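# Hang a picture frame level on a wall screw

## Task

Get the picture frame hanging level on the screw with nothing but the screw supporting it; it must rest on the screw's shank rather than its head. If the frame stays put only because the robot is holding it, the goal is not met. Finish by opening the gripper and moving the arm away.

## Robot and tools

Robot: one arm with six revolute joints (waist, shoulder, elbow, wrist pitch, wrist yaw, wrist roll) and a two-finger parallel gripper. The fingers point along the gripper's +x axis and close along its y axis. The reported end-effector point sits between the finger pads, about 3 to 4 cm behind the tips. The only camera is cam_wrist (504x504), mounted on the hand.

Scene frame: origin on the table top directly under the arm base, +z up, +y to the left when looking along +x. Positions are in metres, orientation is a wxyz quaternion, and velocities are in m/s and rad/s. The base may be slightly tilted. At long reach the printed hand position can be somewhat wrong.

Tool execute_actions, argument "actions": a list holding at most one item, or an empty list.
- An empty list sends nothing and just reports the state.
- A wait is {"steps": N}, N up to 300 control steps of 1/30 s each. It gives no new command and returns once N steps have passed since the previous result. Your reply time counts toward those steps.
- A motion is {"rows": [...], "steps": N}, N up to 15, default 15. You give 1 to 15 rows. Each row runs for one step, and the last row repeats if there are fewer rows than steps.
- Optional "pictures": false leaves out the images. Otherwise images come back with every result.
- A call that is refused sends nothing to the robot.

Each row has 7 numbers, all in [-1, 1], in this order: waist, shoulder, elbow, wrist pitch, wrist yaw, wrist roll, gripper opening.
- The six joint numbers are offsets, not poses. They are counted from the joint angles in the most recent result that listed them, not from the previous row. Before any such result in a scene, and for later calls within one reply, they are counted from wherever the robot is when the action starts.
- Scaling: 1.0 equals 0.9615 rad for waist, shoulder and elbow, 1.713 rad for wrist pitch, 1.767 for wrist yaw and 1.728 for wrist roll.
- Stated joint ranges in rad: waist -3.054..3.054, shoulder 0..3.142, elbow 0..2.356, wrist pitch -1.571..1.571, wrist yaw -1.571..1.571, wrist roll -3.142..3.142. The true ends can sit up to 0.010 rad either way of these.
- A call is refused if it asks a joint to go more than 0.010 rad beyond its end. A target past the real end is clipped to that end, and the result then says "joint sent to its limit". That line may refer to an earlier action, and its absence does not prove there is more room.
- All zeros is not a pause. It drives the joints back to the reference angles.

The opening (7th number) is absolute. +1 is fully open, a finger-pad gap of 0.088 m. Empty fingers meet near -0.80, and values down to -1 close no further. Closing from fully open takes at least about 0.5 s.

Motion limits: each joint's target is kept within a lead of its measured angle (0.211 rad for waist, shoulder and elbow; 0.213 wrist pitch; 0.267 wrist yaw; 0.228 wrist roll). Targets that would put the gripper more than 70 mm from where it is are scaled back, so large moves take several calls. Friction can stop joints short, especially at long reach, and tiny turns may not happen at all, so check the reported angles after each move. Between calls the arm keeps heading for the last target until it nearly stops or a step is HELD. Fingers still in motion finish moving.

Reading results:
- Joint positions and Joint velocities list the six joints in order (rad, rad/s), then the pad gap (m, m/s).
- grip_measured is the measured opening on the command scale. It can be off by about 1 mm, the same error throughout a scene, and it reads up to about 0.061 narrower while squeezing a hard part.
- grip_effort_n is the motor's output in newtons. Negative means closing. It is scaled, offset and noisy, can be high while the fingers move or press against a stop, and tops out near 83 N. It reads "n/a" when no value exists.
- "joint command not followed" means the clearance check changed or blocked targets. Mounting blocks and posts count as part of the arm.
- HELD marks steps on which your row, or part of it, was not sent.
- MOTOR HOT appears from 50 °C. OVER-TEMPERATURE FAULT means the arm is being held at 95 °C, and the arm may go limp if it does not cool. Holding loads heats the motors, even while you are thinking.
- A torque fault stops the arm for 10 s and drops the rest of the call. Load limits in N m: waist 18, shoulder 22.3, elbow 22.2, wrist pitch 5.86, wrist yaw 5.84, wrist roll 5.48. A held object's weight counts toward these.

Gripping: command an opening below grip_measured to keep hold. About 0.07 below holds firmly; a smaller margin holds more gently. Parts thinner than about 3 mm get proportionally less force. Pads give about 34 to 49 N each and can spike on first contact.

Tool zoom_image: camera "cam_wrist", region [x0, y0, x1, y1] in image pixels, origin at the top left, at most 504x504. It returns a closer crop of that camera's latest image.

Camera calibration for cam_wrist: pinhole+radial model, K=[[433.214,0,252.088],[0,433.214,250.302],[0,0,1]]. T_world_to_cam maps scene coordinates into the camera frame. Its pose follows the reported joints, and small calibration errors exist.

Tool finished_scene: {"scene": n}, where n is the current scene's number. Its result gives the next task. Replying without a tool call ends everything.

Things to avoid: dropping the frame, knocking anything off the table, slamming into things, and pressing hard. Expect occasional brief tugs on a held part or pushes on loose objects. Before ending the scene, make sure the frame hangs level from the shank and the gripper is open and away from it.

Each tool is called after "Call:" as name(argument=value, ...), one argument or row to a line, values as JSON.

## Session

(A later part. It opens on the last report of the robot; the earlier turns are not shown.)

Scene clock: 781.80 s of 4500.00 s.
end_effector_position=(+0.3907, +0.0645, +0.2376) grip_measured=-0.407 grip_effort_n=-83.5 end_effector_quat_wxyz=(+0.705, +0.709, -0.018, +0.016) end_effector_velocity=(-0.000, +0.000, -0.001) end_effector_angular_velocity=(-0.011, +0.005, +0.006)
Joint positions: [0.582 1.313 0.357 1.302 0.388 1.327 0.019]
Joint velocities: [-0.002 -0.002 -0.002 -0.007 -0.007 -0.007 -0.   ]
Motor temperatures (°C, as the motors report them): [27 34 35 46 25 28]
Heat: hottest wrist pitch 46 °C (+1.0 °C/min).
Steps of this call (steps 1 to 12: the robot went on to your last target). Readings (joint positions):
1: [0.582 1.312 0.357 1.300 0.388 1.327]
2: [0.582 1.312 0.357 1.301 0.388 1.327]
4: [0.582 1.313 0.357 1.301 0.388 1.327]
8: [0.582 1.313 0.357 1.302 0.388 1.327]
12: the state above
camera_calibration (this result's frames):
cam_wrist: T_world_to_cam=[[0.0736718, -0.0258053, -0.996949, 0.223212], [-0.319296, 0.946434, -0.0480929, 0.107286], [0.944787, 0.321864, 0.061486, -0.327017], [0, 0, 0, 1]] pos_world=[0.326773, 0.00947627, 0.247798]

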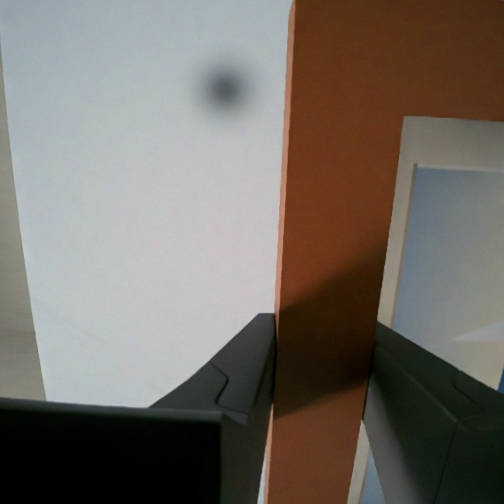

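Call:
execute_actions(
  actions=[
    {"rows": [[-0.001,-0.002,-0.002,0.0055,-0.0011,0,-0.48],[-0.001,-0.002,-0.003,0.0055,-0.0011,0,-0.48],[-0.001,-0.001,-0.0037,0.0055,-0.0011,0,-0.48],[-0.001,0.0,-0.0042,0.0055,-0.0011,0,-0.48],[-0.0011,0.0003,-0.0043,0.0057,-0.0011,0,-0.48],[-0.0013,0.0012,-0.0046,0.0061,-0.0011,0,-0.48],[-0.0017,0.0025,-0.0050,0.0067,-0.0011,0,-0.48],[-0.0022,0.0042,-0.0055,0.0074,-0.0011,0,-0.48],[-0.0027,0.0059,-0.0061,0.0082,-0.0011,0,-0.48],[-0.0031,0.0076,-0.0066,0.0090,-0.0011,0,-0.48],[-0.0036,0.0093,-0.0071,0.0097,-0.0011,0,-0.48],[-0.0040,0.0106,-0.0075,0.0103,-0.0011,0,-0.48],[-0.0042,0.0115,-0.0078,0.0107,-0.0011,0,-0.48],[-0.0043,0.0118,-0.0079,0.0109,-0.0011,0,-0.48]], "steps": 15},
  ],
  pictures=false,
)

Call:
execute_actions(
  actions=[
    {"steps": 12},
  ],
)

Scene clock: 838.03 s of 4500.00 s.
end_effector_position=(+0.3904, +0.0643, +0.2337) grip_measured=-0.407 grip_effort_n=-83.5 end_effector_quat_wxyz=(+0.707, +0.707, -0.015, +0.013) end_effector_velocity=(-0.001, +0.003, -0.010) end_effector_angular_velocity=(-0.020, +0.020, +0.020)
Joint positions: [0.58  1.322 0.352 1.308 0.388 1.327 0.019]
Joint velocities: [-0.007  0.022 -0.012  0.007 -0.022 -0.007 -0.   ]
Motor temperatures (°C, as the motors report them): [27 31 35 50 25 28]
Heat: hottest wrist pitch 50 °C (+4.0 °C/min). Fold the arm in close to its base before you think long.
MOTOR HOT: a motor reached 50 °C. Now the hottest motor, joint 4 (wrist pitch), reports 50 °C. The temperature limit of the motors' drives, at which the controller stops the arm, is 95 °C. To cool a motor, set the load down, stop pushing, or move to a pose that needs little force.
Steps of this call (steps 1 to 15: the robot went on to your last target; steps 16 to 90: nothing new was sent; then 52.73 s passed at rest; steps 91 to 105: all 15 steps of this action). Readings (joint positions):
91: [0.582 1.313 0.356 1.302 0.388 1.327]
92: [0.582 1.313 0.356 1.303 0.388 1.327]
94: [0.582 1.313 0.356 1.303 0.388 1.327]
98: [0.582 1.314 0.355 1.303 0.388 1.327]
105: the state above

Scene clock: 838.43 s of 4500.00 s.
end_effector_position=(+0.3903, +0.0641, +0.2333) grip_measured=-0.407 grip_effort_n=-83.5 end_effector_quat_wxyz=(+0.707, +0.707, -0.015, +0.013) end_effector_velocity=(-0.000, -0.000, +0.002) end_effector_angular_velocity=(-0.005, -0.008, +0.003)
Joint positions: [0.579 1.324 0.351 1.31  0.388 1.327 0.019]
Joint velocities: [-0.002 -0.002 -0.002  0.007 -0.007 -0.007 -0.   ]
Motor temperatures (°C, as the motors report them): [27 31 35 50 25 28]
Heat: hottest wrist pitch 50 °C (+4.0 °C/min). Fold the arm in close to its base before you think long.
MOTOR HOT: still on. Now the hottest motor, joint 4 (wrist pitch), reports 50 °C; a drive's own limit is 95 °C.
Steps of this call (steps 1 to 12: the robot went on to your last target). Readings (joint positions):
1: [0.579 1.322 0.351 1.308 0.388 1.327]
2: [0.579 1.323 0.351 1.309 0.388 1.327]
4: [0.579 1.323 0.351 1.309 0.388 1.327]
8: [0.579 1.324 0.351 1.310 0.388 1.327]
12: the state above
camera_calibration (this result's frames):
cam_wrist: T_world_to_cam=[[0.0651098, -0.0302085, -0.997421, 0.222618], [-0.318759, 0.946544, -0.0494756, 0.107343], [0.945597, 0.321158, 0.0520001, -0.324327], [0, 0, 0, 1]] pos_world=[0.326405, 0.00928055, 0.24422]

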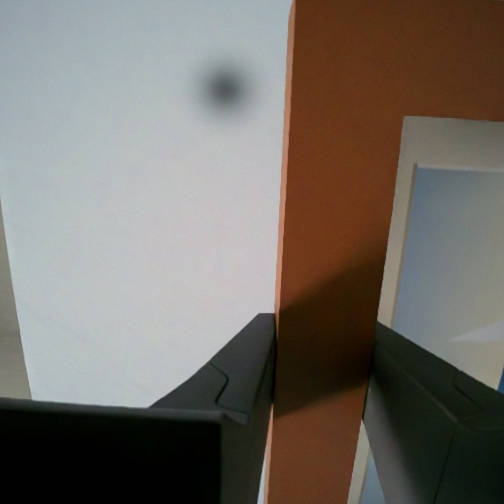

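Call:
execute_actions(
  actions=[
    {"rows": [[-0.0011,0.0003,-0.0011,0.0064,-0.0022,0.0017,-0.48],[-0.0012,0.0013,-0.0013,0.0071,-0.0023,0.0018,-0.48],[-0.0015,0.0028,-0.0017,0.0081,-0.0024,0.0018,-0.48],[-0.0019,0.0047,-0.0022,0.0095,-0.0026,0.0019,-0.48],[-0.0023,0.0069,-0.0028,0.0110,-0.0028,0.0020,-0.48],[-0.0027,0.0094,-0.0034,0.0128,-0.0030,0.0021,-0.48],[-0.0032,0.0120,-0.0041,0.0146,-0.0032,0.0022,-0.48],[-0.0037,0.0147,-0.0047,0.0165,-0.0035,0.0023,-0.48],[-0.0042,0.0173,-0.0054,0.0183,-0.0037,0.0024,-0.48],[-0.0046,0.0198,-0.0060,0.0201,-0.0039,0.0025,-0.48],[-0.0050,0.0220,-0.0066,0.0216,-0.0041,0.0026,-0.48],[-0.0054,0.0239,-0.0071,0.0230,-0.0043,0.0027,-0.48],[-0.0057,0.0254,-0.0075,0.0240,-0.0044,0.0027,-0.48],[-0.0058,0.0264,-0.0077,0.0247,-0.0045,0.0028,-0.48],[-0.0059,0.0267,-0.0078,0.0249,-0.0045,0.0028,-0.48]], "steps": 15},
  ],
  pictures=false,
)

Call:
execute_actions(
  actions=[
    {"steps": 12},
  ],
)

Scene clock: 865.00 s of 4500.00 s.
end_effector_position=(+0.3907, +0.0640, +0.2308) grip_measured=-0.407 grip_effort_n=-83.5 end_effector_quat_wxyz=(+0.706, +0.708, -0.017, +0.014) end_effector_velocity=(+0.000, -0.003, -0.002) end_effector_angular_velocity=(+0.012, -0.013, -0.017)
Joint positions: [0.576 1.344 0.347 1.338 0.385 1.329 0.019]
Joint velocities: [-0.007  0.027 -0.007  0.051  0.007  0.007 -0.   ]
Motor temperatures (°C, as the motors report them): [27 31 34 52 25 28]
Heat: hottest wrist pitch 52 °C (+4.1 °C/min). Fold the arm in close to its base before you think long.
MOTOR HOT: still on. Now the hottest motor, joint 4 (wrist pitch), reports 52 °C; a drive's own limit is 95 °C.
Steps of this call (steps 1 to 15: the robot went on to your last target; steps 16 to 90: nothing new was sent; then 23.07 s passed at rest; steps 91 to 105: all 15 steps of this action). Readings (joint positions):
91: [0.579 1.324 0.351 1.310 0.388 1.327]
92: [0.579 1.324 0.351 1.310 0.388 1.327]
94: [0.579 1.325 0.351 1.312 0.388 1.327]
98: [0.578 1.331 0.350 1.320 0.388 1.328]
105: the state above

Scene clock: 865.40 s of 4500.00 s.
end_effector_position=(+0.3906, +0.0640, +0.2306) grip_measured=-0.407 grip_effort_n=-83.5 end_effector_quat_wxyz=(+0.706, +0.708, -0.018, +0.014) end_effector_velocity=(+0.000, -0.003, -0.005) end_effector_angular_velocity=(-0.017, +0.022, -0.010)
Joint positions: [0.575 1.346 0.346 1.343 0.385 1.329 0.019]
Joint velocities: [-0.007 -0.002 -0.002 -0.022  0.007 -0.007 -0.   ]
Motor temperatures (°C, as the motors report them): [27 31 34 52 25 28]
Heat: hottest wrist pitch 52 °C (+4.0 °C/min). Fold the arm in close to its base before you think long.
MOTOR HOT: still on. Now the hottest motor, joint 4 (wrist pitch), reports 52 °C; a drive's own limit is 95 °C.
Steps of this call (steps 1 to 12: the robot went on to your last target). Readings (joint positions):
1: [0.575 1.345 0.347 1.340 0.385 1.329]
2: [0.575 1.345 0.347 1.341 0.385 1.329]
4: [0.575 1.346 0.347 1.342 0.385 1.329]
8: [0.575 1.346 0.346 1.343 0.385 1.329]
12: the state above
camera_calibration (this result's frames):
cam_wrist: T_world_to_cam=[[0.0709744, -0.0272495, -0.997106, 0.21742], [-0.317034, 0.947176, -0.0484516, 0.106518], [0.945755, 0.319556, 0.0585862, -0.325894], [0, 0, 0, 1]] pos_world=[0.326555, 0.00917436, 0.241044]

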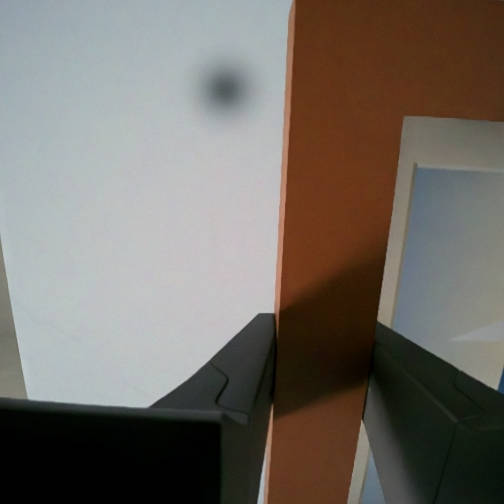

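Call:
execute_actions(
  actions=[
    {"rows": [[-0.001,0.0,-0.002,0.0053,-0.0022,0,-0.48],[-0.001,0.0,-0.0028,0.0053,-0.0022,0,-0.48],[-0.001,0.0,-0.0034,0.0053,-0.0022,0,-0.48],[-0.001,0.0005,-0.0039,0.0053,-0.0023,0,-0.48],[-0.0012,0.0012,-0.0043,0.0055,-0.0024,0,-0.48],[-0.0014,0.0022,-0.0046,0.0058,-0.0025,0,-0.48],[-0.0016,0.0033,-0.0049,0.0063,-0.0026,0,-0.48],[-0.0019,0.0045,-0.0052,0.0070,-0.0028,0,-0.48],[-0.0021,0.0057,-0.0054,0.0077,-0.0029,0,-0.48],[-0.0023,0.0068,-0.0056,0.0084,-0.0030,0,-0.48],[-0.0025,0.0078,-0.0058,0.0090,-0.0031,0,-0.48],[-0.0026,0.0086,-0.0059,0.0096,-0.0032,0,-0.48],[-0.0027,0.0091,-0.0060,0.0100,-0.0033,0,-0.48],[-0.0028,0.0094,-0.0060,0.0102,-0.0033,0,-0.48]], "steps": 15},
  ],
  pictures=false,
)

Call:
execute_actions(
  actions=[
    {"steps": 12},
  ],
)

Scene clock: 891.40 s of 4500.00 s.
end_effector_position=(+0.3906, +0.0638, +0.2302) grip_measured=-0.407 grip_effort_n=-83.5 end_effector_quat_wxyz=(+0.705, +0.708, -0.019, +0.015) end_effector_velocity=(+0.000, -0.001, -0.002) end_effector_angular_velocity=(-0.011, +0.001, +0.000)
Joint positions: [0.574 1.351 0.345 1.352 0.384 1.329 0.019]
Joint velocities: [-0.007  0.007 -0.002  0.007 -0.007 -0.007  0.   ]
Motor temperatures (°C, as the motors report them): [27 30 34 51 25 28]
Heat: hottest wrist pitch 51 °C (+2.0 °C/min). Fold the arm in close to its base before you think long.
MOTOR HOT: still on. Now the hottest motor, joint 4 (wrist pitch), reports 51 °C; a drive's own limit is 95 °C.
Steps of this call (steps 1 to 15: the robot went on to your last target; steps 16 to 90: nothing new was sent; then 22.50 s passed at rest; steps 91 to 105: all 15 steps of this action). Readings (joint positions):
91: [0.575 1.346 0.346 1.344 0.385 1.329]
92: [0.575 1.346 0.346 1.344 0.385 1.329]
94: [0.575 1.346 0.346 1.344 0.385 1.329]
98: [0.575 1.347 0.346 1.344 0.385 1.329]
105: the state above

Scene clock: 891.80 s of 4500.00 s.
end_effector_position=(+0.3905, +0.0638, +0.2302) grip_measured=-0.407 grip_effort_n=-83.5 end_effector_quat_wxyz=(+0.705, +0.708, -0.019, +0.015) end_effector_velocity=(-0.000, -0.001, -0.005) end_effector_angular_velocity=(-0.031, +0.022, -0.006)
Joint positions: [0.574 1.352 0.344 1.353 0.383 1.329 0.019]
Joint velocities: [-0.002 -0.002 -0.002 -0.022  0.007 -0.022  0.   ]
Motor temperatures (°C, as the motors report them): [27 30 34 51 25 28]
Heat: hottest wrist pitch 51 °C (+2.0 °C/min). Fold the arm in close to its base before you think long.
MOTOR HOT: still on. Now the hottest motor, joint 4 (wrist pitch), reports 51 °C; a drive's own limit is 95 °C.
Steps of this call (steps 1 to 12: the robot went on to your last target). Readings (joint positions):
1: [0.574 1.351 0.345 1.352 0.384 1.329]
2: [0.574 1.351 0.344 1.352 0.383 1.329]
4: [0.574 1.352 0.344 1.353 0.383 1.329]
8: [0.574 1.352 0.344 1.353 0.383 1.329]
12: the state above
camera_calibration (this result's frames):
cam_wrist: T_world_to_cam=[[0.0736163, -0.026627, -0.996931, 0.215848], [-0.316743, 0.947261, -0.0486896, 0.106523], [0.94565, 0.319355, 0.0612999, -0.326292], [0, 0, 0, 1]] pos_world=[0.326408, 0.00904536, 0.240374]

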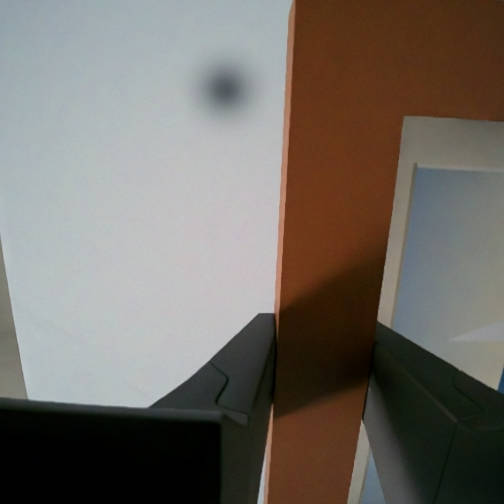

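Call:
execute_actions(
  actions=[
    {"rows": [[-0.0019,0.0036,-0.0042,0.0048,-0.0023,-0.0016,-0.48],[-0.0021,0.0049,-0.0047,0.0058,-0.0024,-0.0017,-0.48],[-0.0024,0.0069,-0.0054,0.0074,-0.0026,-0.0020,-0.48],[-0.0028,0.0094,-0.0064,0.0094,-0.0030,-0.0024,-0.48],[-0.0033,0.0125,-0.0076,0.0118,-0.0033,-0.0028,-0.48],[-0.0038,0.0158,-0.0089,0.0145,-0.0037,-0.0032,-0.48],[-0.0043,0.0194,-0.0102,0.0173,-0.0041,-0.0037,-0.48],[-0.0049,0.0230,-0.0116,0.0201,-0.0046,-0.0042,-0.48],[-0.0054,0.0266,-0.0129,0.0229,-0.0050,-0.0047,-0.48],[-0.0059,0.0299,-0.0142,0.0256,-0.0054,-0.0051,-0.48],[-0.0064,0.0330,-0.0154,0.0280,-0.0057,-0.0055,-0.48],[-0.0068,0.0355,-0.0164,0.0300,-0.0061,-0.0059,-0.48],[-0.0071,0.0375,-0.0171,0.0316,-0.0063,-0.0062,-0.48],[-0.0073,0.0388,-0.0176,0.0326,-0.0064,-0.0063,-0.48],[-0.0074,0.0393,-0.0178,0.0330,-0.0065,-0.0064,-0.48]], "steps": 15},
  ],
  pictures=false,
)

Call:
execute_actions(
  actions=[
    {"steps": 12},
  ],
)

Scene clock: 955.67 s of 4500.00 s.
end_effector_position=(+0.3903, +0.0639, +0.2283) grip_measured=-0.407 grip_effort_n=-83.5 end_effector_quat_wxyz=(+0.706, +0.707, -0.023, +0.020) end_effector_velocity=(-0.000, -0.000, -0.005) end_effector_angular_velocity=(-0.022, -0.015, +0.006)
Joint positions: [0.57  1.378 0.337 1.399 0.375 1.323 0.019]
Joint velocities: [-0.012  0.042 -0.012  0.066 -0.022 -0.022 -0.   ]
Motor temperatures (°C, as the motors report them): [27 30 33 51 25 28]
Heat: hottest wrist pitch 51 °C (+0.0 °C/min). Fold the arm in close to its base before you think long.
MOTOR HOT: still on. Now the hottest motor, joint 4 (wrist pitch), reports 51 °C; a drive's own limit is 95 °C.
Steps of this call (steps 1 to 15: the robot went on to your last target; steps 16 to 90: nothing new was sent; then 60.37 s passed at rest; steps 91 to 105: all 15 steps of this action). Readings (joint positions):
91: [0.574 1.352 0.344 1.353 0.383 1.329]
92: [0.574 1.352 0.344 1.354 0.383 1.329]
94: [0.574 1.354 0.344 1.357 0.382 1.329]
98: [0.573 1.361 0.342 1.370 0.380 1.327]
105: the state above

Scene clock: 956.07 s of 4500.00 s.
end_effector_position=(+0.3903, +0.0638, +0.2283) grip_measured=-0.407 grip_effort_n=-83.5 end_effector_quat_wxyz=(+0.707, +0.707, -0.024, +0.021) end_effector_velocity=(+0.001, +0.000, +0.000) end_effector_angular_velocity=(+0.005, +0.001, +0.006)
Joint positions: [0.569 1.382 0.337 1.407 0.373 1.322 0.019]
Joint velocities: [-0.002 -0.002  0.002 -0.007 -0.007  0.007 -0.   ]
Motor temperatures (°C, as the motors report them): [27 30 33 51 25 28]
Heat: hottest wrist pitch 51 °C (+0.0 °C/min). Fold the arm in close to its base before you think long.
MOTOR HOT: still on. Now the hottest motor, joint 4 (wrist pitch), reports 51 °C; a drive's own limit is 95 °C.
Steps of this call (steps 1 to 12: the robot went on to your last target). Readings (joint positions):
1: [0.570 1.379 0.337 1.402 0.374 1.322]
2: [0.570 1.380 0.337 1.403 0.374 1.322]
4: [0.570 1.381 0.337 1.405 0.374 1.322]
8: [0.569 1.382 0.337 1.406 0.374 1.322]
12: the state above
camera_calibration (this result's frames):
cam_wrist: T_world_to_cam=[[0.0895705, -0.0301114, -0.995525, 0.207649], [-0.317023, 0.946694, -0.057158, 0.108428], [0.944179, 0.320724, 0.0752498, -0.328643], [0, 0, 0, 1]] pos_world=[0.326072, 0.00900858, 0.237648]

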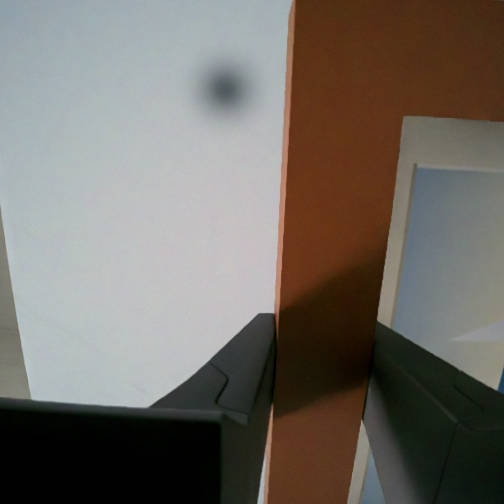

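Call:
execute_actions(
  actions=[
    {"rows": [[-0.001,0.005,-0.007,0.001,0,0,-0.46],[-0.001,0.003,-0.005,0.0005,0,0,-0.44],[0,0.001,-0.003,0,0,0,-0.42],[0,0,0,0,0,0,-0.405],[0,0,0,0,0,0,-0.39],[0,0,0,0,0,0,-0.378],[0,0,0,0,0,0,-0.366],[0,0,0,0,0,0,-0.354],[0,0,0,0,0,0,-0.342],[0,0,0,0,0,0,-0.33],[0,0,0,0,0,0,-0.315],[0,0,0,0,0,0,-0.30],[0,0,0,0,0,0,-0.285],[0,0,0,0,0,0,-0.27],[0,0,0,0,0,0,-0.25]], "steps": 15},
  ],
  pictures=false,
)

Call:
execute_actions(
  actions=[
    {"steps": 15},
  ],
)

Scene clock: 970.37 s of 4500.00 s.
end_effector_position=(+0.3903, +0.0638, +0.2284) grip_measured=-0.301 grip_effort_n=17.4 end_effector_quat_wxyz=(+0.706, +0.707, -0.024, +0.021) end_effector_velocity=(+0.000, +0.005, -0.001) end_effector_angular_velocity=(-0.011, +0.001, +0.025)
Joint positions: [0.569 1.382 0.337 1.407 0.373 1.322 0.024]
Joint velocities: [ 0.002  0.002  0.002 -0.007 -0.022 -0.007  0.023]
Motor temperatures (°C, as the motors report them): [27 30 33 49 25 28]
Heat: hottest wrist pitch 49 °C (-2.0 °C/min). Fold the arm in close to its base before you think long.
MOTOR HOT: still on. Now the hottest motor, joint 4 (wrist pitch), reports 49 °C; a drive's own limit is 95 °C.
Steps of this call (steps 1 to 15: the robot went on to your last target; steps 16 to 90: nothing new was sent; then 10.80 s passed at rest; steps 91 to 105: all 15 steps of this action). Readings (joint positions):
91: [0.569 1.382 0.337 1.407 0.373 1.322]
92: [0.569 1.382 0.337 1.407 0.373 1.322]
94: [0.569 1.382 0.337 1.407 0.373 1.322]
98: [0.569 1.382 0.337 1.407 0.373 1.322]
105: the state above

Scene clock: 970.87 s of 4500.00 s.
end_effector_position=(+0.3903, +0.0638, +0.2284) grip_measured=-0.254 grip_effort_n=17.4 end_effector_quat_wxyz=(+0.706, +0.707, -0.024, +0.021) end_effector_velocity=(-0.001, -0.001, -0.006) end_effector_angular_velocity=(-0.018, +0.026, -0.004)
Joint positions: [0.569 1.382 0.337 1.407 0.373 1.322 0.027]
Joint velocities: [-0.002 -0.002 -0.007 -0.022  0.007 -0.007  0.   ]
Motor temperatures (°C, as the motors report them): [27 30 33 49 25 28]
Heat: hottest wrist pitch 49 °C (-2.0 °C/min). Fold the arm in close to its base before you think long.
MOTOR HOT: still on. Now the hottest motor, joint 4 (wrist pitch), reports 49 °C; a drive's own limit is 95 °C.
Steps of this call (steps 1 to 15: the robot went on to your last target). Readings (joint positions):
1: [0.569 1.382 0.337 1.407 0.373 1.322]
2: [0.569 1.382 0.337 1.407 0.373 1.322]
4: [0.569 1.382 0.337 1.407 0.373 1.322]
8: [0.569 1.382 0.337 1.407 0.373 1.322]
15: the state above
The arm was judged still, so your last target was given up. Only a new action makes it travel on or press farther. Fingers that are still opening or closing keep moving.
camera_calibration (this result's frames):
cam_wrist: T_world_to_cam=[[0.0899113, -0.0299761, -0.995499, 0.207578], [-0.316929, 0.946727, -0.0571319, 0.108404], [0.944178, 0.320639, 0.0756212, -0.328716], [0, 0, 0, 1]] pos_world=[0.32606, 0.00899271, 0.237695]

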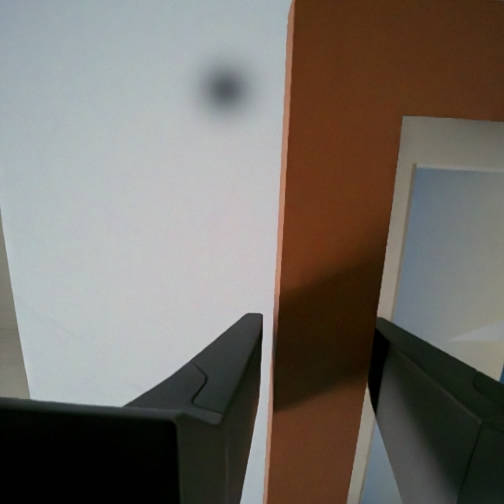

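Call:
execute_actions(
  actions=[
    {"rows": [[0,0,0,0,0,0,-0.15],[0.001,-0.002,-0.004,0.0005,0.0005,0,-0.05],[0.004,-0.006,-0.010,0.0015,0.002,-0.001,0.05],[0.009,-0.012,-0.019,0.0035,0.0045,-0.002,0.15],[0.016,-0.020,-0.031,0.006,0.008,-0.0037,0.25],[0.025,-0.031,-0.046,0.0092,0.0128,-0.0058,0.25],[0.035,-0.043,-0.063,0.0129,0.018,-0.0082,0.25],[0.0455,-0.0557,-0.081,0.0168,0.0235,-0.0107,0.25],[0.056,-0.068,-0.099,0.0206,0.0288,-0.0131,0.25],[0.066,-0.080,-0.116,0.0242,0.0339,-0.0154,0.25],[0.0745,-0.0905,-0.131,0.0273,0.0382,-0.0174,0.25],[0.0815,-0.099,-0.1435,0.0299,0.0418,-0.019,0.25],[0.0868,-0.1055,-0.153,0.0319,0.0446,-0.0203,0.25],[0.0902,-0.1098,-0.159,0.0331,0.0464,-0.0211,0.25],[0.0915,-0.1113,-0.1612,0.0336,0.0470,-0.0214,0.25]], "steps": 15},
  ],
  pictures=false,
)

Call:
execute_actions(
  actions=[
    {"rows": [[0.005,-0.018,-0.020,0.0,0.003,0,0.3],[0.004,-0.022,-0.021,-0.0052,0.002,0.0003,0.35],[0.002,-0.028,-0.022,-0.0116,0.0,0.0006,0.4],[0.0,-0.037,-0.023,-0.0201,-0.0018,0.001,0.45],[-0.0019,-0.049,-0.024,-0.0306,-0.0027,0.0016,0.5],[-0.0026,-0.064,-0.025,-0.043,-0.0038,0.0022,0.55],[-0.0034,-0.082,-0.027,-0.057,-0.0051,0.0029,0.6],[-0.0044,-0.102,-0.029,-0.0724,-0.0065,0.0037,0.65],[-0.0054,-0.125,-0.031,-0.0892,-0.008,0.0045,0.7],[-0.0065,-0.150,-0.034,-0.1071,-0.0096,0.0054,0.75],[-0.0076,-0.177,-0.037,-0.1258,-0.0113,0.0064,0.8],[-0.0088,-0.204,-0.040,-0.1454,-0.013,0.0074,0.85],[-0.010,-0.232,-0.043,-0.1654,-0.0148,0.0084,0.9],[-0.0113,-0.261,-0.047,-0.1859,-0.0167,0.0095,0.95],[-0.0125,-0.290,-0.051,-0.2065,-0.0185,0.0105,1.0]], "steps": 15},
  ],
  pictures=false,
)

Call:
execute_actions(
  actions=[
    {"rows": [[-0.005,-0.116,-0.022,-0.083,-0.0074,0.005,1.0],[-0.0062,-0.145,-0.027,-0.103,-0.0092,0.006,1.0],[-0.0075,-0.173,-0.032,-0.123,-0.011,0.007,1.0],[-0.0086,-0.200,-0.036,-0.143,-0.0128,0.008,1.0],[-0.0098,-0.227,-0.041,-0.161,-0.0145,0.009,1.0],[-0.0109,-0.252,-0.045,-0.179,-0.016,0.010,1.0],[-0.0119,-0.275,-0.049,-0.196,-0.0176,0.011,1.0],[-0.0128,-0.297,-0.053,-0.211,-0.019,0.0118,1.0],[-0.0137,-0.317,-0.056,-0.2255,-0.0202,0.0125,1.0],[-0.0144,-0.334,-0.059,-0.238,-0.0213,0.0131,1.0],[-0.015,-0.349,-0.062,-0.248,-0.0222,0.0136,1.0],[-0.0156,-0.361,-0.064,-0.257,-0.023,0.014,1.0],[-0.016,-0.370,-0.065,-0.263,-0.0236,0.0144,1.0],[-0.0162,-0.375,-0.066,-0.267,-0.0239,0.0146,1.0],[-0.0163,-0.377,-0.0665,-0.2685,-0.024,0.0147,1.0]], "steps": 15},
  ],
  pictures=false,
)

Call:
execute_actions(
  actions=[
    {"steps": 15},
  ],
)

Scene clock: 1019.20 s of 4500.00 s.
end_effector_position=(+0.3562, +0.0646, +0.2249) grip_measured=+0.236 grip_effort_n=17.4 end_effector_quat_wxyz=(+0.708, +0.706, -0.022, +0.019) end_effector_velocity=(-0.070, -0.006, -0.013) end_effector_angular_velocity=(-0.023, +0.026, -0.008)
Joint positions: [0.641 1.299 0.213 1.452 0.441 1.293 0.051]
Joint velocities: [ 0.134 -0.178 -0.261  0.081  0.139 -0.066  0.005]
Motor temperatures (°C, as the motors report them): [27 30 33 46 25 28]
Heat: hottest wrist pitch 46 °C (-4.1 °C/min).
MOTOR HOT: cleared. Now the hottest motor, joint 4 (wrist pitch), reports 46 °C.
Steps of this call (steps 1 to 90: nothing new was sent; then 44.83 s passed at rest; steps 91 to 105: all 15 steps of this action). Readings (joint positions):
91: [0.569 1.382 0.337 1.407 0.373 1.322]
92: [0.569 1.382 0.337 1.407 0.373 1.322]
94: [0.570 1.382 0.336 1.407 0.374 1.322]
98: [0.588 1.364 0.305 1.418 0.393 1.315]
105: the state above

Scene clock: 1019.70 s of 4500.00 s.
end_effector_position=(+0.3433, +0.0602, +0.2223) grip_measured=+0.850 grip_effort_n=17.4 end_effector_quat_wxyz=(+0.718, +0.696, +0.017, +0.006) end_effector_velocity=(-0.051, -0.024, +0.003) end_effector_angular_velocity=(-0.084, +0.211, +0.114)
Joint positions: [0.635 1.102 0.182 1.196 0.419 1.304 0.081]
Joint velocities: [-0.037 -0.774 -0.09  -0.945 -0.095  0.037  0.078]
Motor temperatures (°C, as the motors report them): [27 30 33 45 25 28]
Heat: hottest wrist pitch 45 °C (-5.0 °C/min).
Steps of this call (steps 1 to 15: all 15 steps of this action). Readings (joint positions):
1: [0.643 1.295 0.207 1.453 0.443 1.293]
2: [0.643 1.292 0.205 1.453 0.444 1.293]
4: [0.643 1.286 0.203 1.443 0.444 1.293]
8: [0.642 1.249 0.198 1.386 0.438 1.294]
15: the state above

Scene clock: 1020.20 s of 4500.00 s.
end_effector_position=(+0.3146, +0.0515, +0.2095) grip_measured=+1.000 grip_effort_n=17.4 end_effector_quat_wxyz=(+0.729, +0.680, +0.079, -0.016) end_effector_velocity=(-0.027, -0.008, -0.012) end_effector_angular_velocity=(-0.029, +0.075, +0.043)
Joint positions: [0.623 0.771 0.132 0.774 0.382 1.324 0.088]
Joint velocities: [-0.012 -0.276 -0.051 -0.315 -0.037  0.007  0.   ]
Motor temperatures (°C, as the motors report them): [27 30 33 45 25 28]
Heat: hottest wrist pitch 45 °C (-5.1 °C/min).
Steps of this call (steps 1 to 15: all 15 steps of this action). Readings (joint positions):
1: [0.634 1.076 0.179 1.161 0.417 1.305]
2: [0.634 1.048 0.176 1.125 0.414 1.307]
4: [0.632 0.994 0.169 1.056 0.408 1.310]
8: [0.628 0.891 0.152 0.926 0.396 1.317]
15: the state above

Scene clock: 1020.70 s of 4500.00 s.
end_effector_position=(+0.3120, +0.0510, +0.2075) grip_measured=+1.000 grip_effort_n=17.4 end_effector_quat_wxyz=(+0.730, +0.678, +0.085, -0.018) end_effector_velocity=(-0.002, +0.002, -0.003) end_effector_angular_velocity=(-0.027, +0.012, +0.016)
Joint positions: [0.622 0.745 0.128 0.739 0.379 1.326 0.088]
Joint velocities: [ 0.002 -0.007 -0.002 -0.022 -0.007 -0.022  0.   ]
Motor temperatures (°C, as the motors report them): [27 30 33 45 25 28]
Heat: hottest wrist pitch 45 °C (-5.0 °C/min).
Steps of this call (steps 1 to 15: the robot went on to your last target). Readings (joint positions):
1: [0.623 0.764 0.131 0.764 0.382 1.325]
2: [0.623 0.758 0.130 0.757 0.381 1.326]
4: [0.622 0.752 0.129 0.749 0.380 1.326]
8: [0.622 0.747 0.128 0.741 0.379 1.326]
15: the state above
camera_calibration (this result's frames):
cam_wrist: T_world_to_cam=[[-0.112619, -0.107951, -0.987757, 0.259052], [-0.417433, 0.907244, -0.0515578, 0.12682], [0.901702, 0.406515, -0.147235, -0.194015], [0, 0, 0, 1]] pos_world=[0.257057, -0.00822137, 0.233853]

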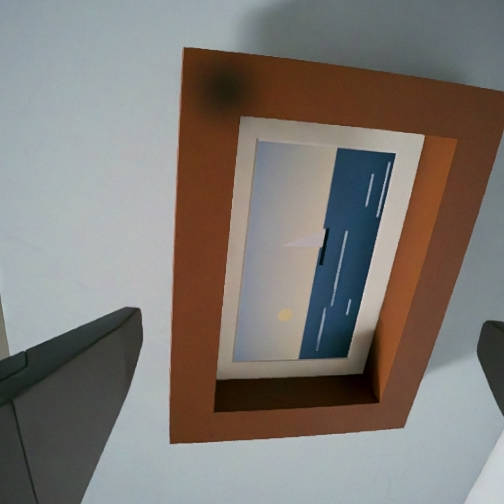

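Call:
zoom_image(
  camera="cam_wrist",
  region=[160, 30, 260, 130],
)

Call:
zoom_image(
  camera="cam_wrist",
  region=[150, 360, 250, 460],
)

Call:
zoom_image(
  camera="cam_wrist",
  region=[340, 350, 440, 450],
)

Call:
zoom_image(
  camera="cam_wrist",
  region=[404, 70, 504, 170],
)

Region (160, 30, 260, 130) of cam_wrist's 504x504 image, scaled by 5.040, with more detail than that image has.

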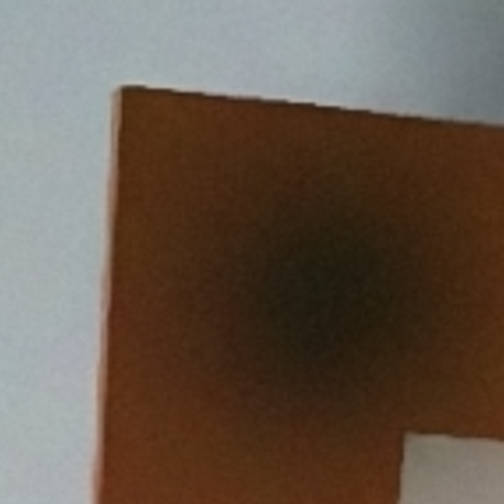

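Region (150, 360, 250, 460) of cam_wrist's 504x504 image, scaled by 5.040, with more detail than that image has.

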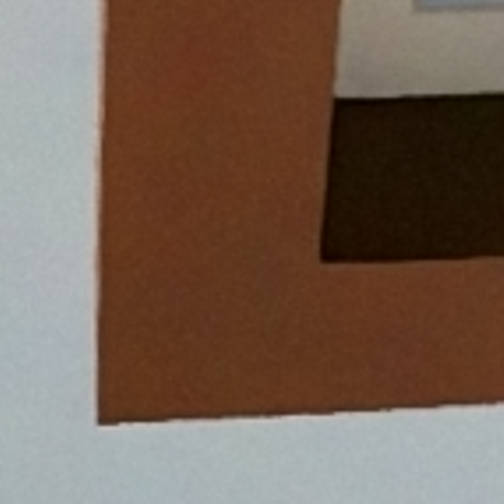

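Region (340, 350, 440, 450) of cam_wrist's 504x504 image, scaled by 5.040, with more detail than that image has.

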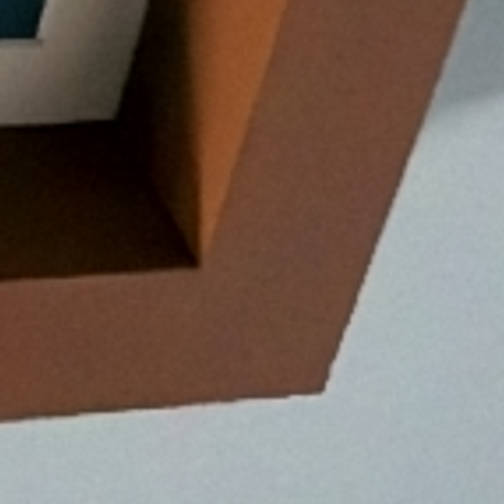

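Region (404, 70, 504, 170) of cam_wrist's 504x504 image, scaled by 5.040, with more detail than that image has.

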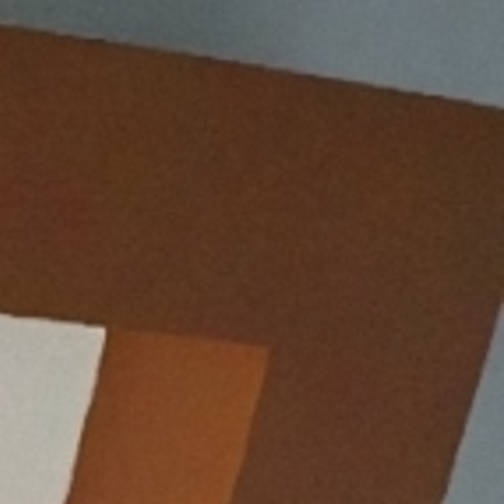

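Call:
zoom_image(
  camera="cam_wrist",
  region=[404, 404, 504, 504],
)

Call:
zoom_image(
  camera="cam_wrist",
  region=[0, 270, 100, 370],
)

Region (404, 404, 504, 504) of cam_wrist's 504x504 image, scaled by 5.040, with more detail than that image has.

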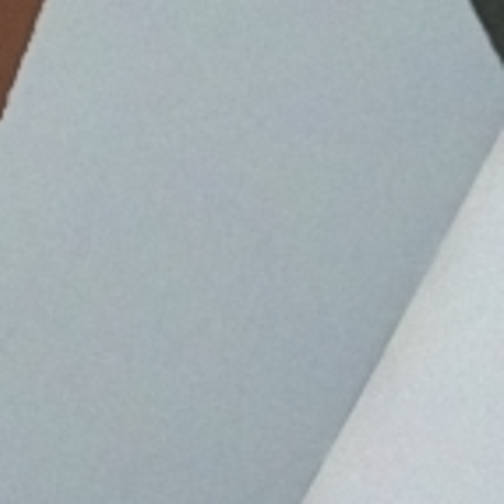

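Region (0, 270, 100, 370) of cam_wrist's 504x504 image, scaled by 5.040, with more detail than that image has.

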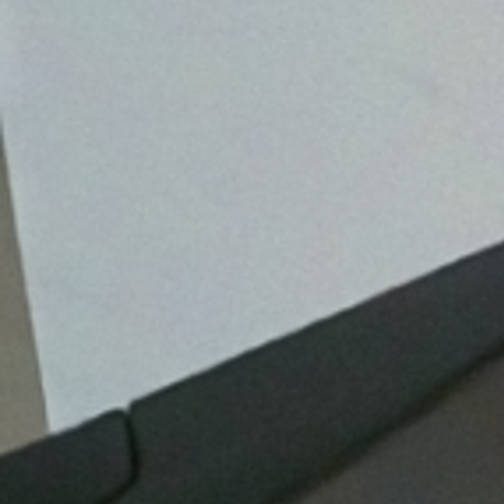

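Call:
execute_actions(
  actions=[
    {"rows": [[0,0,0,0.002,0,0,1.0],[0,0,0,0.008,0,0,1.0],[0,0,0,0.017,0,0,1.0],[0,0,0,0.028,0,0,1.0],[0,0,0,0.041,0,0,1.0],[0,0,0,0.056,0,0,1.0],[0,0,0,0.072,0,0,1.0],[0,0,0,0.088,0,0,1.0],[0,0,0,0.104,0,0,1.0],[0,0,0,0.119,0,0,1.0],[0,0,0,0.132,0,0,1.0],[0,0,0,0.143,0,0,1.0],[0,0,0,0.152,0,0,1.0],[0,0,0,0.158,0,0,1.0],[0,0,0,0.160,0,0,1.0]], "steps": 15},
  ],
  pictures=false,
)

Call:
execute_actions(
  actions=[
    {"steps": 14},
  ],
)

Scene clock: 1141.20 s of 4500.00 s.
end_effector_position=(+0.3147, +0.0407, +0.2543) grip_measured=+1.000 grip_effort_n=17.4 end_effector_quat_wxyz=(+0.700, +0.713, -0.006, +0.037) end_effector_velocity=(-0.004, -0.018, +0.075) end_effector_angular_velocity=(+0.163, -0.334, -0.062)
Joint positions: [0.622 0.745 0.128 0.97  0.379 1.326 0.088]
Joint velocities: [-0.002 -0.002 -0.002  0.374 -0.022  0.007  0.   ]
Motor temperatures (°C, as the motors report them): [27 28 34 43 25 28]
Heat: hottest wrist pitch 43 °C (+0.0 °C/min).
Steps of this call (steps 1 to 15: the robot went on to your last target; steps 16 to 90: nothing new was sent; then 117.00 s passed at rest; steps 91 to 105: all 15 steps of this action). Readings (joint positions):
91: [0.622 0.745 0.128 0.738 0.379 1.326]
92: [0.622 0.745 0.128 0.738 0.379 1.326]
94: [0.622 0.745 0.128 0.751 0.379 1.326]
98: [0.622 0.745 0.128 0.822 0.379 1.326]
105: the state above

Scene clock: 1141.67 s of 4500.00 s.
end_effector_position=(+0.3142, +0.0385, +0.2621) grip_measured=+1.000 grip_effort_n=17.4 end_effector_quat_wxyz=(+0.694, +0.718, -0.022, +0.046) end_effector_velocity=(-0.000, +0.001, -0.002) end_effector_angular_velocity=(-0.012, +0.004, +0.006)
Joint positions: [0.622 0.745 0.128 1.009 0.379 1.326 0.088]
Joint velocities: [-0.002 -0.002 -0.002 -0.007 -0.007 -0.007  0.   ]
Motor temperatures (°C, as the motors report them): [27 28 34 43 25 28]
Heat: hottest wrist pitch 43 °C (+0.0 °C/min).
Steps of this call (steps 1 to 14: the robot went on to your last target). Readings (joint positions):
1: [0.622 0.745 0.128 0.981 0.379 1.326]
2: [0.622 0.745 0.128 0.989 0.379 1.326]
4: [0.622 0.745 0.128 0.998 0.379 1.326]
8: [0.622 0.745 0.128 1.006 0.379 1.326]
14: the state above
camera_calibration (this result's frames):
cam_wrist: T_world_to_cam=[[0.121924, 0.00551084, -0.992524, 0.235092], [-0.352187, 0.935155, -0.0380712, 0.116705], [0.927954, 0.354196, 0.115959, -0.258113], [0, 0, 0, 1]] pos_world=[0.251956, -0.0190099, 0.267708]

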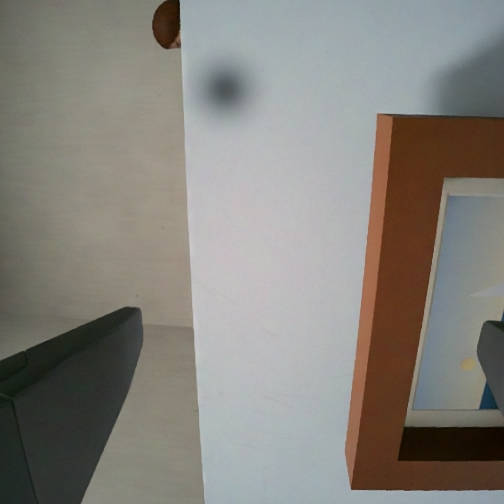

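Call:
zoom_image(
  camera="cam_wrist",
  region=[150, 80, 230, 160],
)

Call:
zoom_image(
  camera="cam_wrist",
  region=[160, 424, 240, 504],
)

Call:
zoom_image(
  camera="cam_wrist",
  region=[360, 95, 460, 195],
)

Call:
zoom_image(
  camera="cam_wrist",
  region=[330, 404, 430, 504],
)

Region (150, 80, 230, 160) of cam_wrist's 504x504 image, scaled by 6.300, with more detail than that image has.

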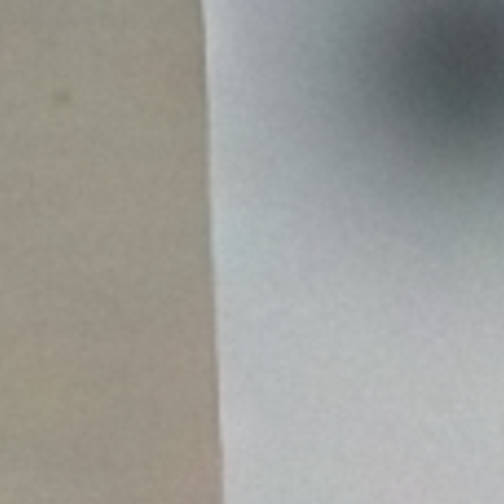

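Region (160, 424, 240, 504) of cam_wrist's 504x504 image, scaled by 6.300, with more detail than that image has.

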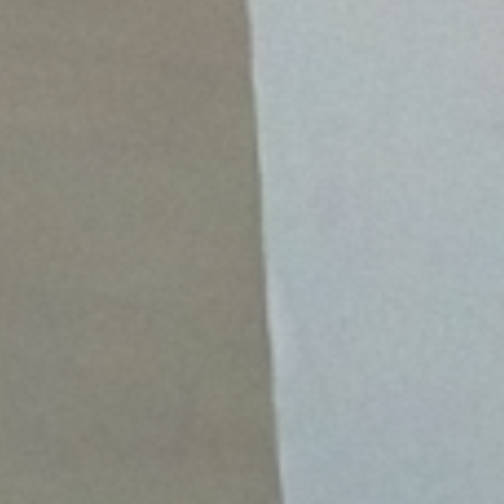

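Region (360, 95, 460, 195) of cam_wrist's 504x504 image, scaled by 5.040, with more detail than that image has.

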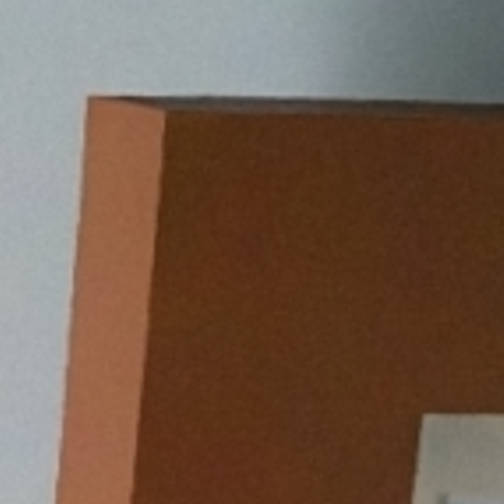

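Region (330, 404, 430, 504) of cam_wrist's 504x504 image, scaled by 5.040, with more detail than that image has.

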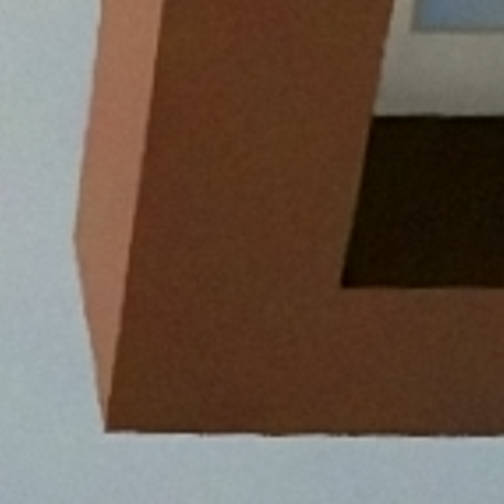

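Call:
zoom_image(
  camera="cam_wrist",
  region=[0, 260, 210, 380],
)

Region (0, 260, 210, 380) of cam_wrist's 504x504 image, scaled by 2.400, with more detail than that image has; it fills the top 288 rows of this view, and the rest is white.

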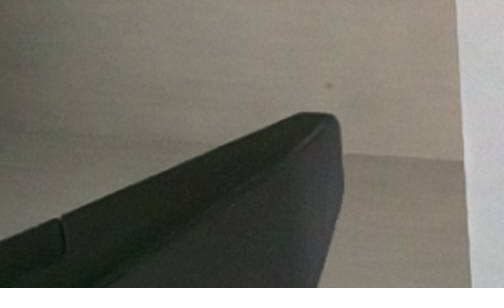

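Call:
zoom_image(
  camera="cam_wrist",
  region=[0, 280, 100, 350],
)

Call:
zoom_image(
  camera="cam_wrist",
  region=[130, 295, 200, 355],
)

Region (0, 280, 100, 350) of cam_wrist's 504x504 image, scaled by 5.040, with more detail than that image has; it fills the top 353 rows of this view, and the rest is white.

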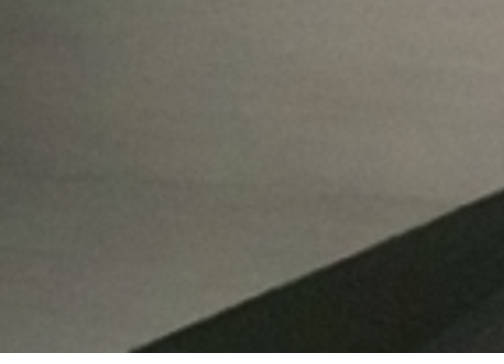

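Region (130, 295, 200, 355) of cam_wrist's 504x504 image, scaled by 7.200, with more detail than that image has; it fills the top 432 rows of this view, and the rest is white.

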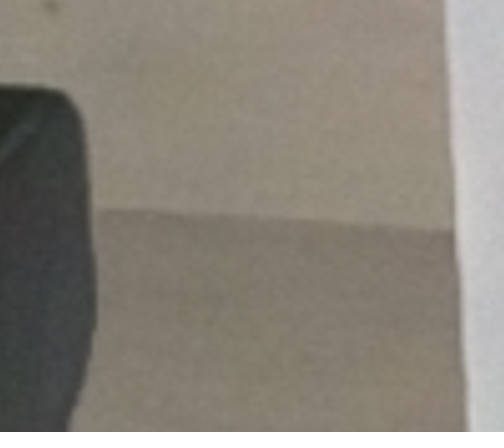

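Call:
execute_actions(
  actions=[
    {"rows": [[0,0.002,0.0034,0.0008,0.0008,0,0.96],[0,0.0076,0.0076,0.0032,0.0015,0,0.92],[0,0.0167,0.0115,0.007,0.0024,0,0.88],[0,0.029,0.016,0.0122,0.0029,0,0.84],[0,0.0442,0.0192,0.0186,0.0035,0,0.80],[0,0.062,0.0229,0.0262,0.0043,0,0.76],[0,0.0822,0.0271,0.0347,0.0051,0,0.72],[0,0.1045,0.0317,0.0441,0.0061,0,0.68],[0,0.1287,0.0368,0.0543,0.0071,0,0.64],[0,0.1545,0.0422,0.0652,0.0082,0,0.60],[0,0.1816,0.0478,0.0767,0.0093,0,0.56],[0,0.2098,0.0536,0.0886,0.0105,0,0.52],[0,0.2388,0.0597,0.1008,0.0117,0,0.48],[0,0.2683,0.0658,0.1132,0.0129,0,0.44],[0,0.298,0.072,0.1258,0.0142,0,0.40]], "steps": 15},
  ],
  pictures=false,
)

Call:
execute_actions(
  actions=[
    {"rows": [[0,0.119,0.0336,0.0498,0.0064,0,0.36],[0,0.149,0.0398,0.0624,0.0077,0,0.32],[0,0.178,0.0457,0.0745,0.0089,0,0.28],[0,0.206,0.0515,0.0863,0.01,0,0.24],[0,0.233,0.0572,0.0979,0.0112,0,0.20],[0,0.259,0.0626,0.1087,0.0123,0,0.16],[0,0.283,0.0677,0.119,0.0133,0,0.12],[0,0.305,0.0722,0.1283,0.0142,0,0.08],[0,0.325,0.0765,0.1369,0.015,0,0.05],[0,0.343,0.0802,0.1444,0.0158,0,0.05],[0,0.358,0.0833,0.1507,0.0164,0,0.05],[0,0.371,0.0859,0.156,0.0169,0,0.05],[0,0.380,0.0877,0.1598,0.0173,0,0.05],[0,0.386,0.089,0.1623,0.0176,0,0.05],[0,0.387,0.0894,0.163,0.0176,0,0.05]], "steps": 15},
  ],
  pictures=false,
)

Call:
execute_actions(
  actions=[
    {"steps": 14},
  ],
)

Scene clock: 1262.17 s of 4500.00 s.
end_effector_position=(+0.3334, +0.0469, +0.2546) grip_measured=+0.522 grip_effort_n=-18.8 end_effector_quat_wxyz=(+0.695, +0.717, -0.023, +0.037) end_effector_velocity=(+0.074, +0.036, -0.037) end_effector_angular_velocity=(-0.015, +0.038, -0.046)
Joint positions: [0.622 0.949 0.17  1.164 0.396 1.326 0.065]
Joint velocities: [-0.002  0.789  0.168  0.593  0.051 -0.007 -0.058]
Motor temperatures (°C, as the motors report them): [27 27 36 46 25 28]
Heat: hottest wrist pitch 46 °C (+1.0 °C/min).
Steps of this call (steps 1 to 30: the robot went on to your last target; steps 31 to 90: nothing new was sent; then 117.00 s passed at rest; steps 91 to 105: all 15 steps of this action). Readings (joint positions):
91: [0.622 0.745 0.128 1.009 0.379 1.326]
92: [0.622 0.745 0.128 1.009 0.379 1.326]
94: [0.622 0.751 0.128 1.016 0.380 1.326]
98: [0.622 0.795 0.136 1.048 0.384 1.326]
105: the state above

Scene clock: 1262.67 s of 4500.00 s.
end_effector_position=(+0.3630, +0.0629, +0.2297) grip_measured=+0.070 grip_effort_n=-18.8 end_effector_quat_wxyz=(+0.698, +0.716, -0.024, +0.021) end_effector_velocity=(+0.023, +0.017, -0.033) end_effector_angular_velocity=(-0.015, +0.047, +0.002)
Joint positions: [0.622 1.289 0.241 1.418 0.423 1.326 0.042]
Joint velocities: [-0.002  0.281  0.061  0.168  0.007  0.007 -0.008]
Motor temperatures (°C, as the motors report them): [27 27 36 46 25 28]
Heat: hottest wrist pitch 46 °C (+1.0 °C/min).
Steps of this call (steps 1 to 15: all 15 steps of this action). Readings (joint positions):
1: [0.622 0.976 0.176 1.185 0.398 1.326]
2: [0.622 1.004 0.181 1.206 0.401 1.326]
4: [0.622 1.060 0.193 1.248 0.406 1.326]
8: [0.622 1.166 0.215 1.326 0.414 1.326]
15: the state above

Scene clock: 1263.13 s of 4500.00 s.
end_effector_position=(+0.3650, +0.0639, +0.2280) grip_measured=+0.054 grip_effort_n=-18.8 end_effector_quat_wxyz=(+0.697, +0.716, -0.025, +0.021) end_effector_velocity=(+0.002, +0.002, -0.003) end_effector_angular_velocity=(-0.001, +0.013, +0.009)
Joint positions: [0.622 1.314 0.246 1.439 0.426 1.326 0.042]
Joint velocities: [-0.002  0.002  0.007 -0.022 -0.007  0.007 -0.   ]
Motor temperatures (°C, as the motors report them): [27 27 36 46 25 28]
Heat: hottest wrist pitch 46 °C (+1.0 °C/min).
Steps of this call (steps 1 to 14: the robot went on to your last target). Readings (joint positions):
1: [0.622 1.297 0.242 1.423 0.424 1.326]
2: [0.622 1.302 0.243 1.428 0.424 1.326]
4: [0.622 1.308 0.244 1.434 0.425 1.326]
8: [0.622 1.313 0.246 1.438 0.425 1.326]
14: the state above
camera_calibration (this result's frames):
cam_wrist: T_world_to_cam=[[0.0906659, -0.00428342, -0.995872, 0.207657], [-0.315606, 0.948323, -0.0328122, 0.094128], [0.944549, 0.317278, 0.0846287, -0.306841], [0, 0, 0, 1]] pos_world=[0.300706, 0.00897952, 0.235856]

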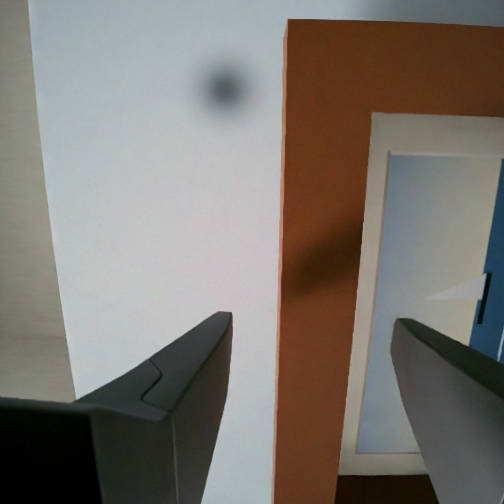

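Call:
execute_actions(
  actions=[
    {"rows": [[-0.0022,0.0082,0.0116,-0.0008,-0.0010,0.0008,0.05],[-0.0058,0.0107,0.0150,-0.0027,-0.0032,0.0020,0.05],[-0.0088,0.0147,0.0202,-0.0037,-0.0048,0.0022,0.05],[-0.0128,0.0197,0.0270,-0.0051,-0.0070,0.0026,0.05],[-0.0174,0.0256,0.0349,-0.0066,-0.0095,0.0030,0.05],[-0.0225,0.0322,0.0437,-0.0084,-0.0123,0.0035,0.05],[-0.0279,0.0391,0.0530,-0.0102,-0.0152,0.0040,0.05],[-0.0334,0.0462,0.0624,-0.0121,-0.0182,0.0046,0.05],[-0.0388,0.0531,0.0717,-0.0139,-0.0211,0.0051,0.05],[-0.0439,0.0597,0.0805,-0.0157,-0.0239,0.0056,0.02],[-0.0485,0.0656,0.0884,-0.0172,-0.0264,0.0060,-0.02],[-0.0525,0.0706,0.0952,-0.0186,-0.0286,0.0064,-0.07],[-0.0555,0.0746,0.1004,-0.0196,-0.0302,0.0066,-0.12],[-0.0575,0.0771,0.1038,-0.0203,-0.0313,0.0068,-0.17],[-0.0582,0.0780,0.1050,-0.0204,-0.0317,0.0069,-0.22]], "steps": 15},
  ],
  pictures=false,
)

Call:
execute_actions(
  actions=[
    {"steps": 12},
  ],
)

Scene clock: 1303.00 s of 4500.00 s.
end_effector_position=(+0.3870, +0.0642, +0.2286) grip_measured=-0.095 grip_effort_n=-18.8 end_effector_quat_wxyz=(+0.701, +0.712, -0.024, +0.022) end_effector_velocity=(+0.039, -0.001, +0.001) end_effector_angular_velocity=(-0.024, -0.001, +0.004)
Joint positions: [0.576 1.373 0.325 1.412 0.379 1.334 0.034]
Joint velocities: [-0.081  0.1    0.139 -0.051 -0.081  0.007 -0.059]
Motor temperatures (°C, as the motors report them): [27 27 35 46 25 28]
Heat: hottest wrist pitch 46 °C (+0.0 °C/min).
Steps of this call (steps 1 to 30: the robot went on to your last target; steps 31 to 90: nothing new was sent; then 36.37 s passed at rest; steps 91 to 105: all 15 steps of this action). Readings (joint positions):
91: [0.622 1.315 0.247 1.440 0.426 1.326]
92: [0.622 1.316 0.247 1.440 0.426 1.326]
94: [0.620 1.319 0.251 1.439 0.423 1.326]
98: [0.606 1.336 0.274 1.429 0.408 1.329]
105: the state above

Scene clock: 1303.40 s of 4500.00 s.
end_effector_position=(+0.3903, +0.0640, +0.2286) grip_measured=-0.214 grip_effort_n=-18.8 end_effector_quat_wxyz=(+0.701, +0.712, -0.024, +0.022) end_effector_velocity=(+0.001, +0.000, +0.003) end_effector_angular_velocity=(-0.006, -0.016, +0.011)
Joint positions: [0.569 1.382 0.337 1.407 0.372 1.335 0.029]
Joint velocities: [-0.007 -0.002  0.002  0.007 -0.022 -0.007 -0.002]
Motor temperatures (°C, as the motors report them): [27 27 35 46 25 28]
Heat: hottest wrist pitch 46 °C (+0.0 °C/min).
Steps of this call (steps 1 to 12: the robot went on to your last target). Readings (joint positions):
1: [0.574 1.376 0.329 1.410 0.378 1.334]
2: [0.573 1.378 0.331 1.410 0.376 1.335]
4: [0.571 1.380 0.334 1.409 0.374 1.335]
8: [0.570 1.382 0.336 1.407 0.372 1.335]
12: the state above
camera_calibration (this result's frames):
cam_wrist: T_world_to_cam=[[0.0910708, -0.0159435, -0.995717, 0.206536], [-0.318958, 0.946731, -0.0443319, 0.106111], [0.943383, 0.321629, 0.0811342, -0.329878], [0, 0, 0, 1]] pos_world=[0.326237, 0.00893224, 0.237119]

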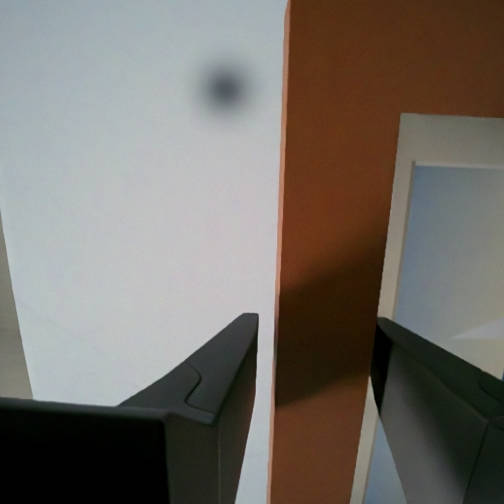

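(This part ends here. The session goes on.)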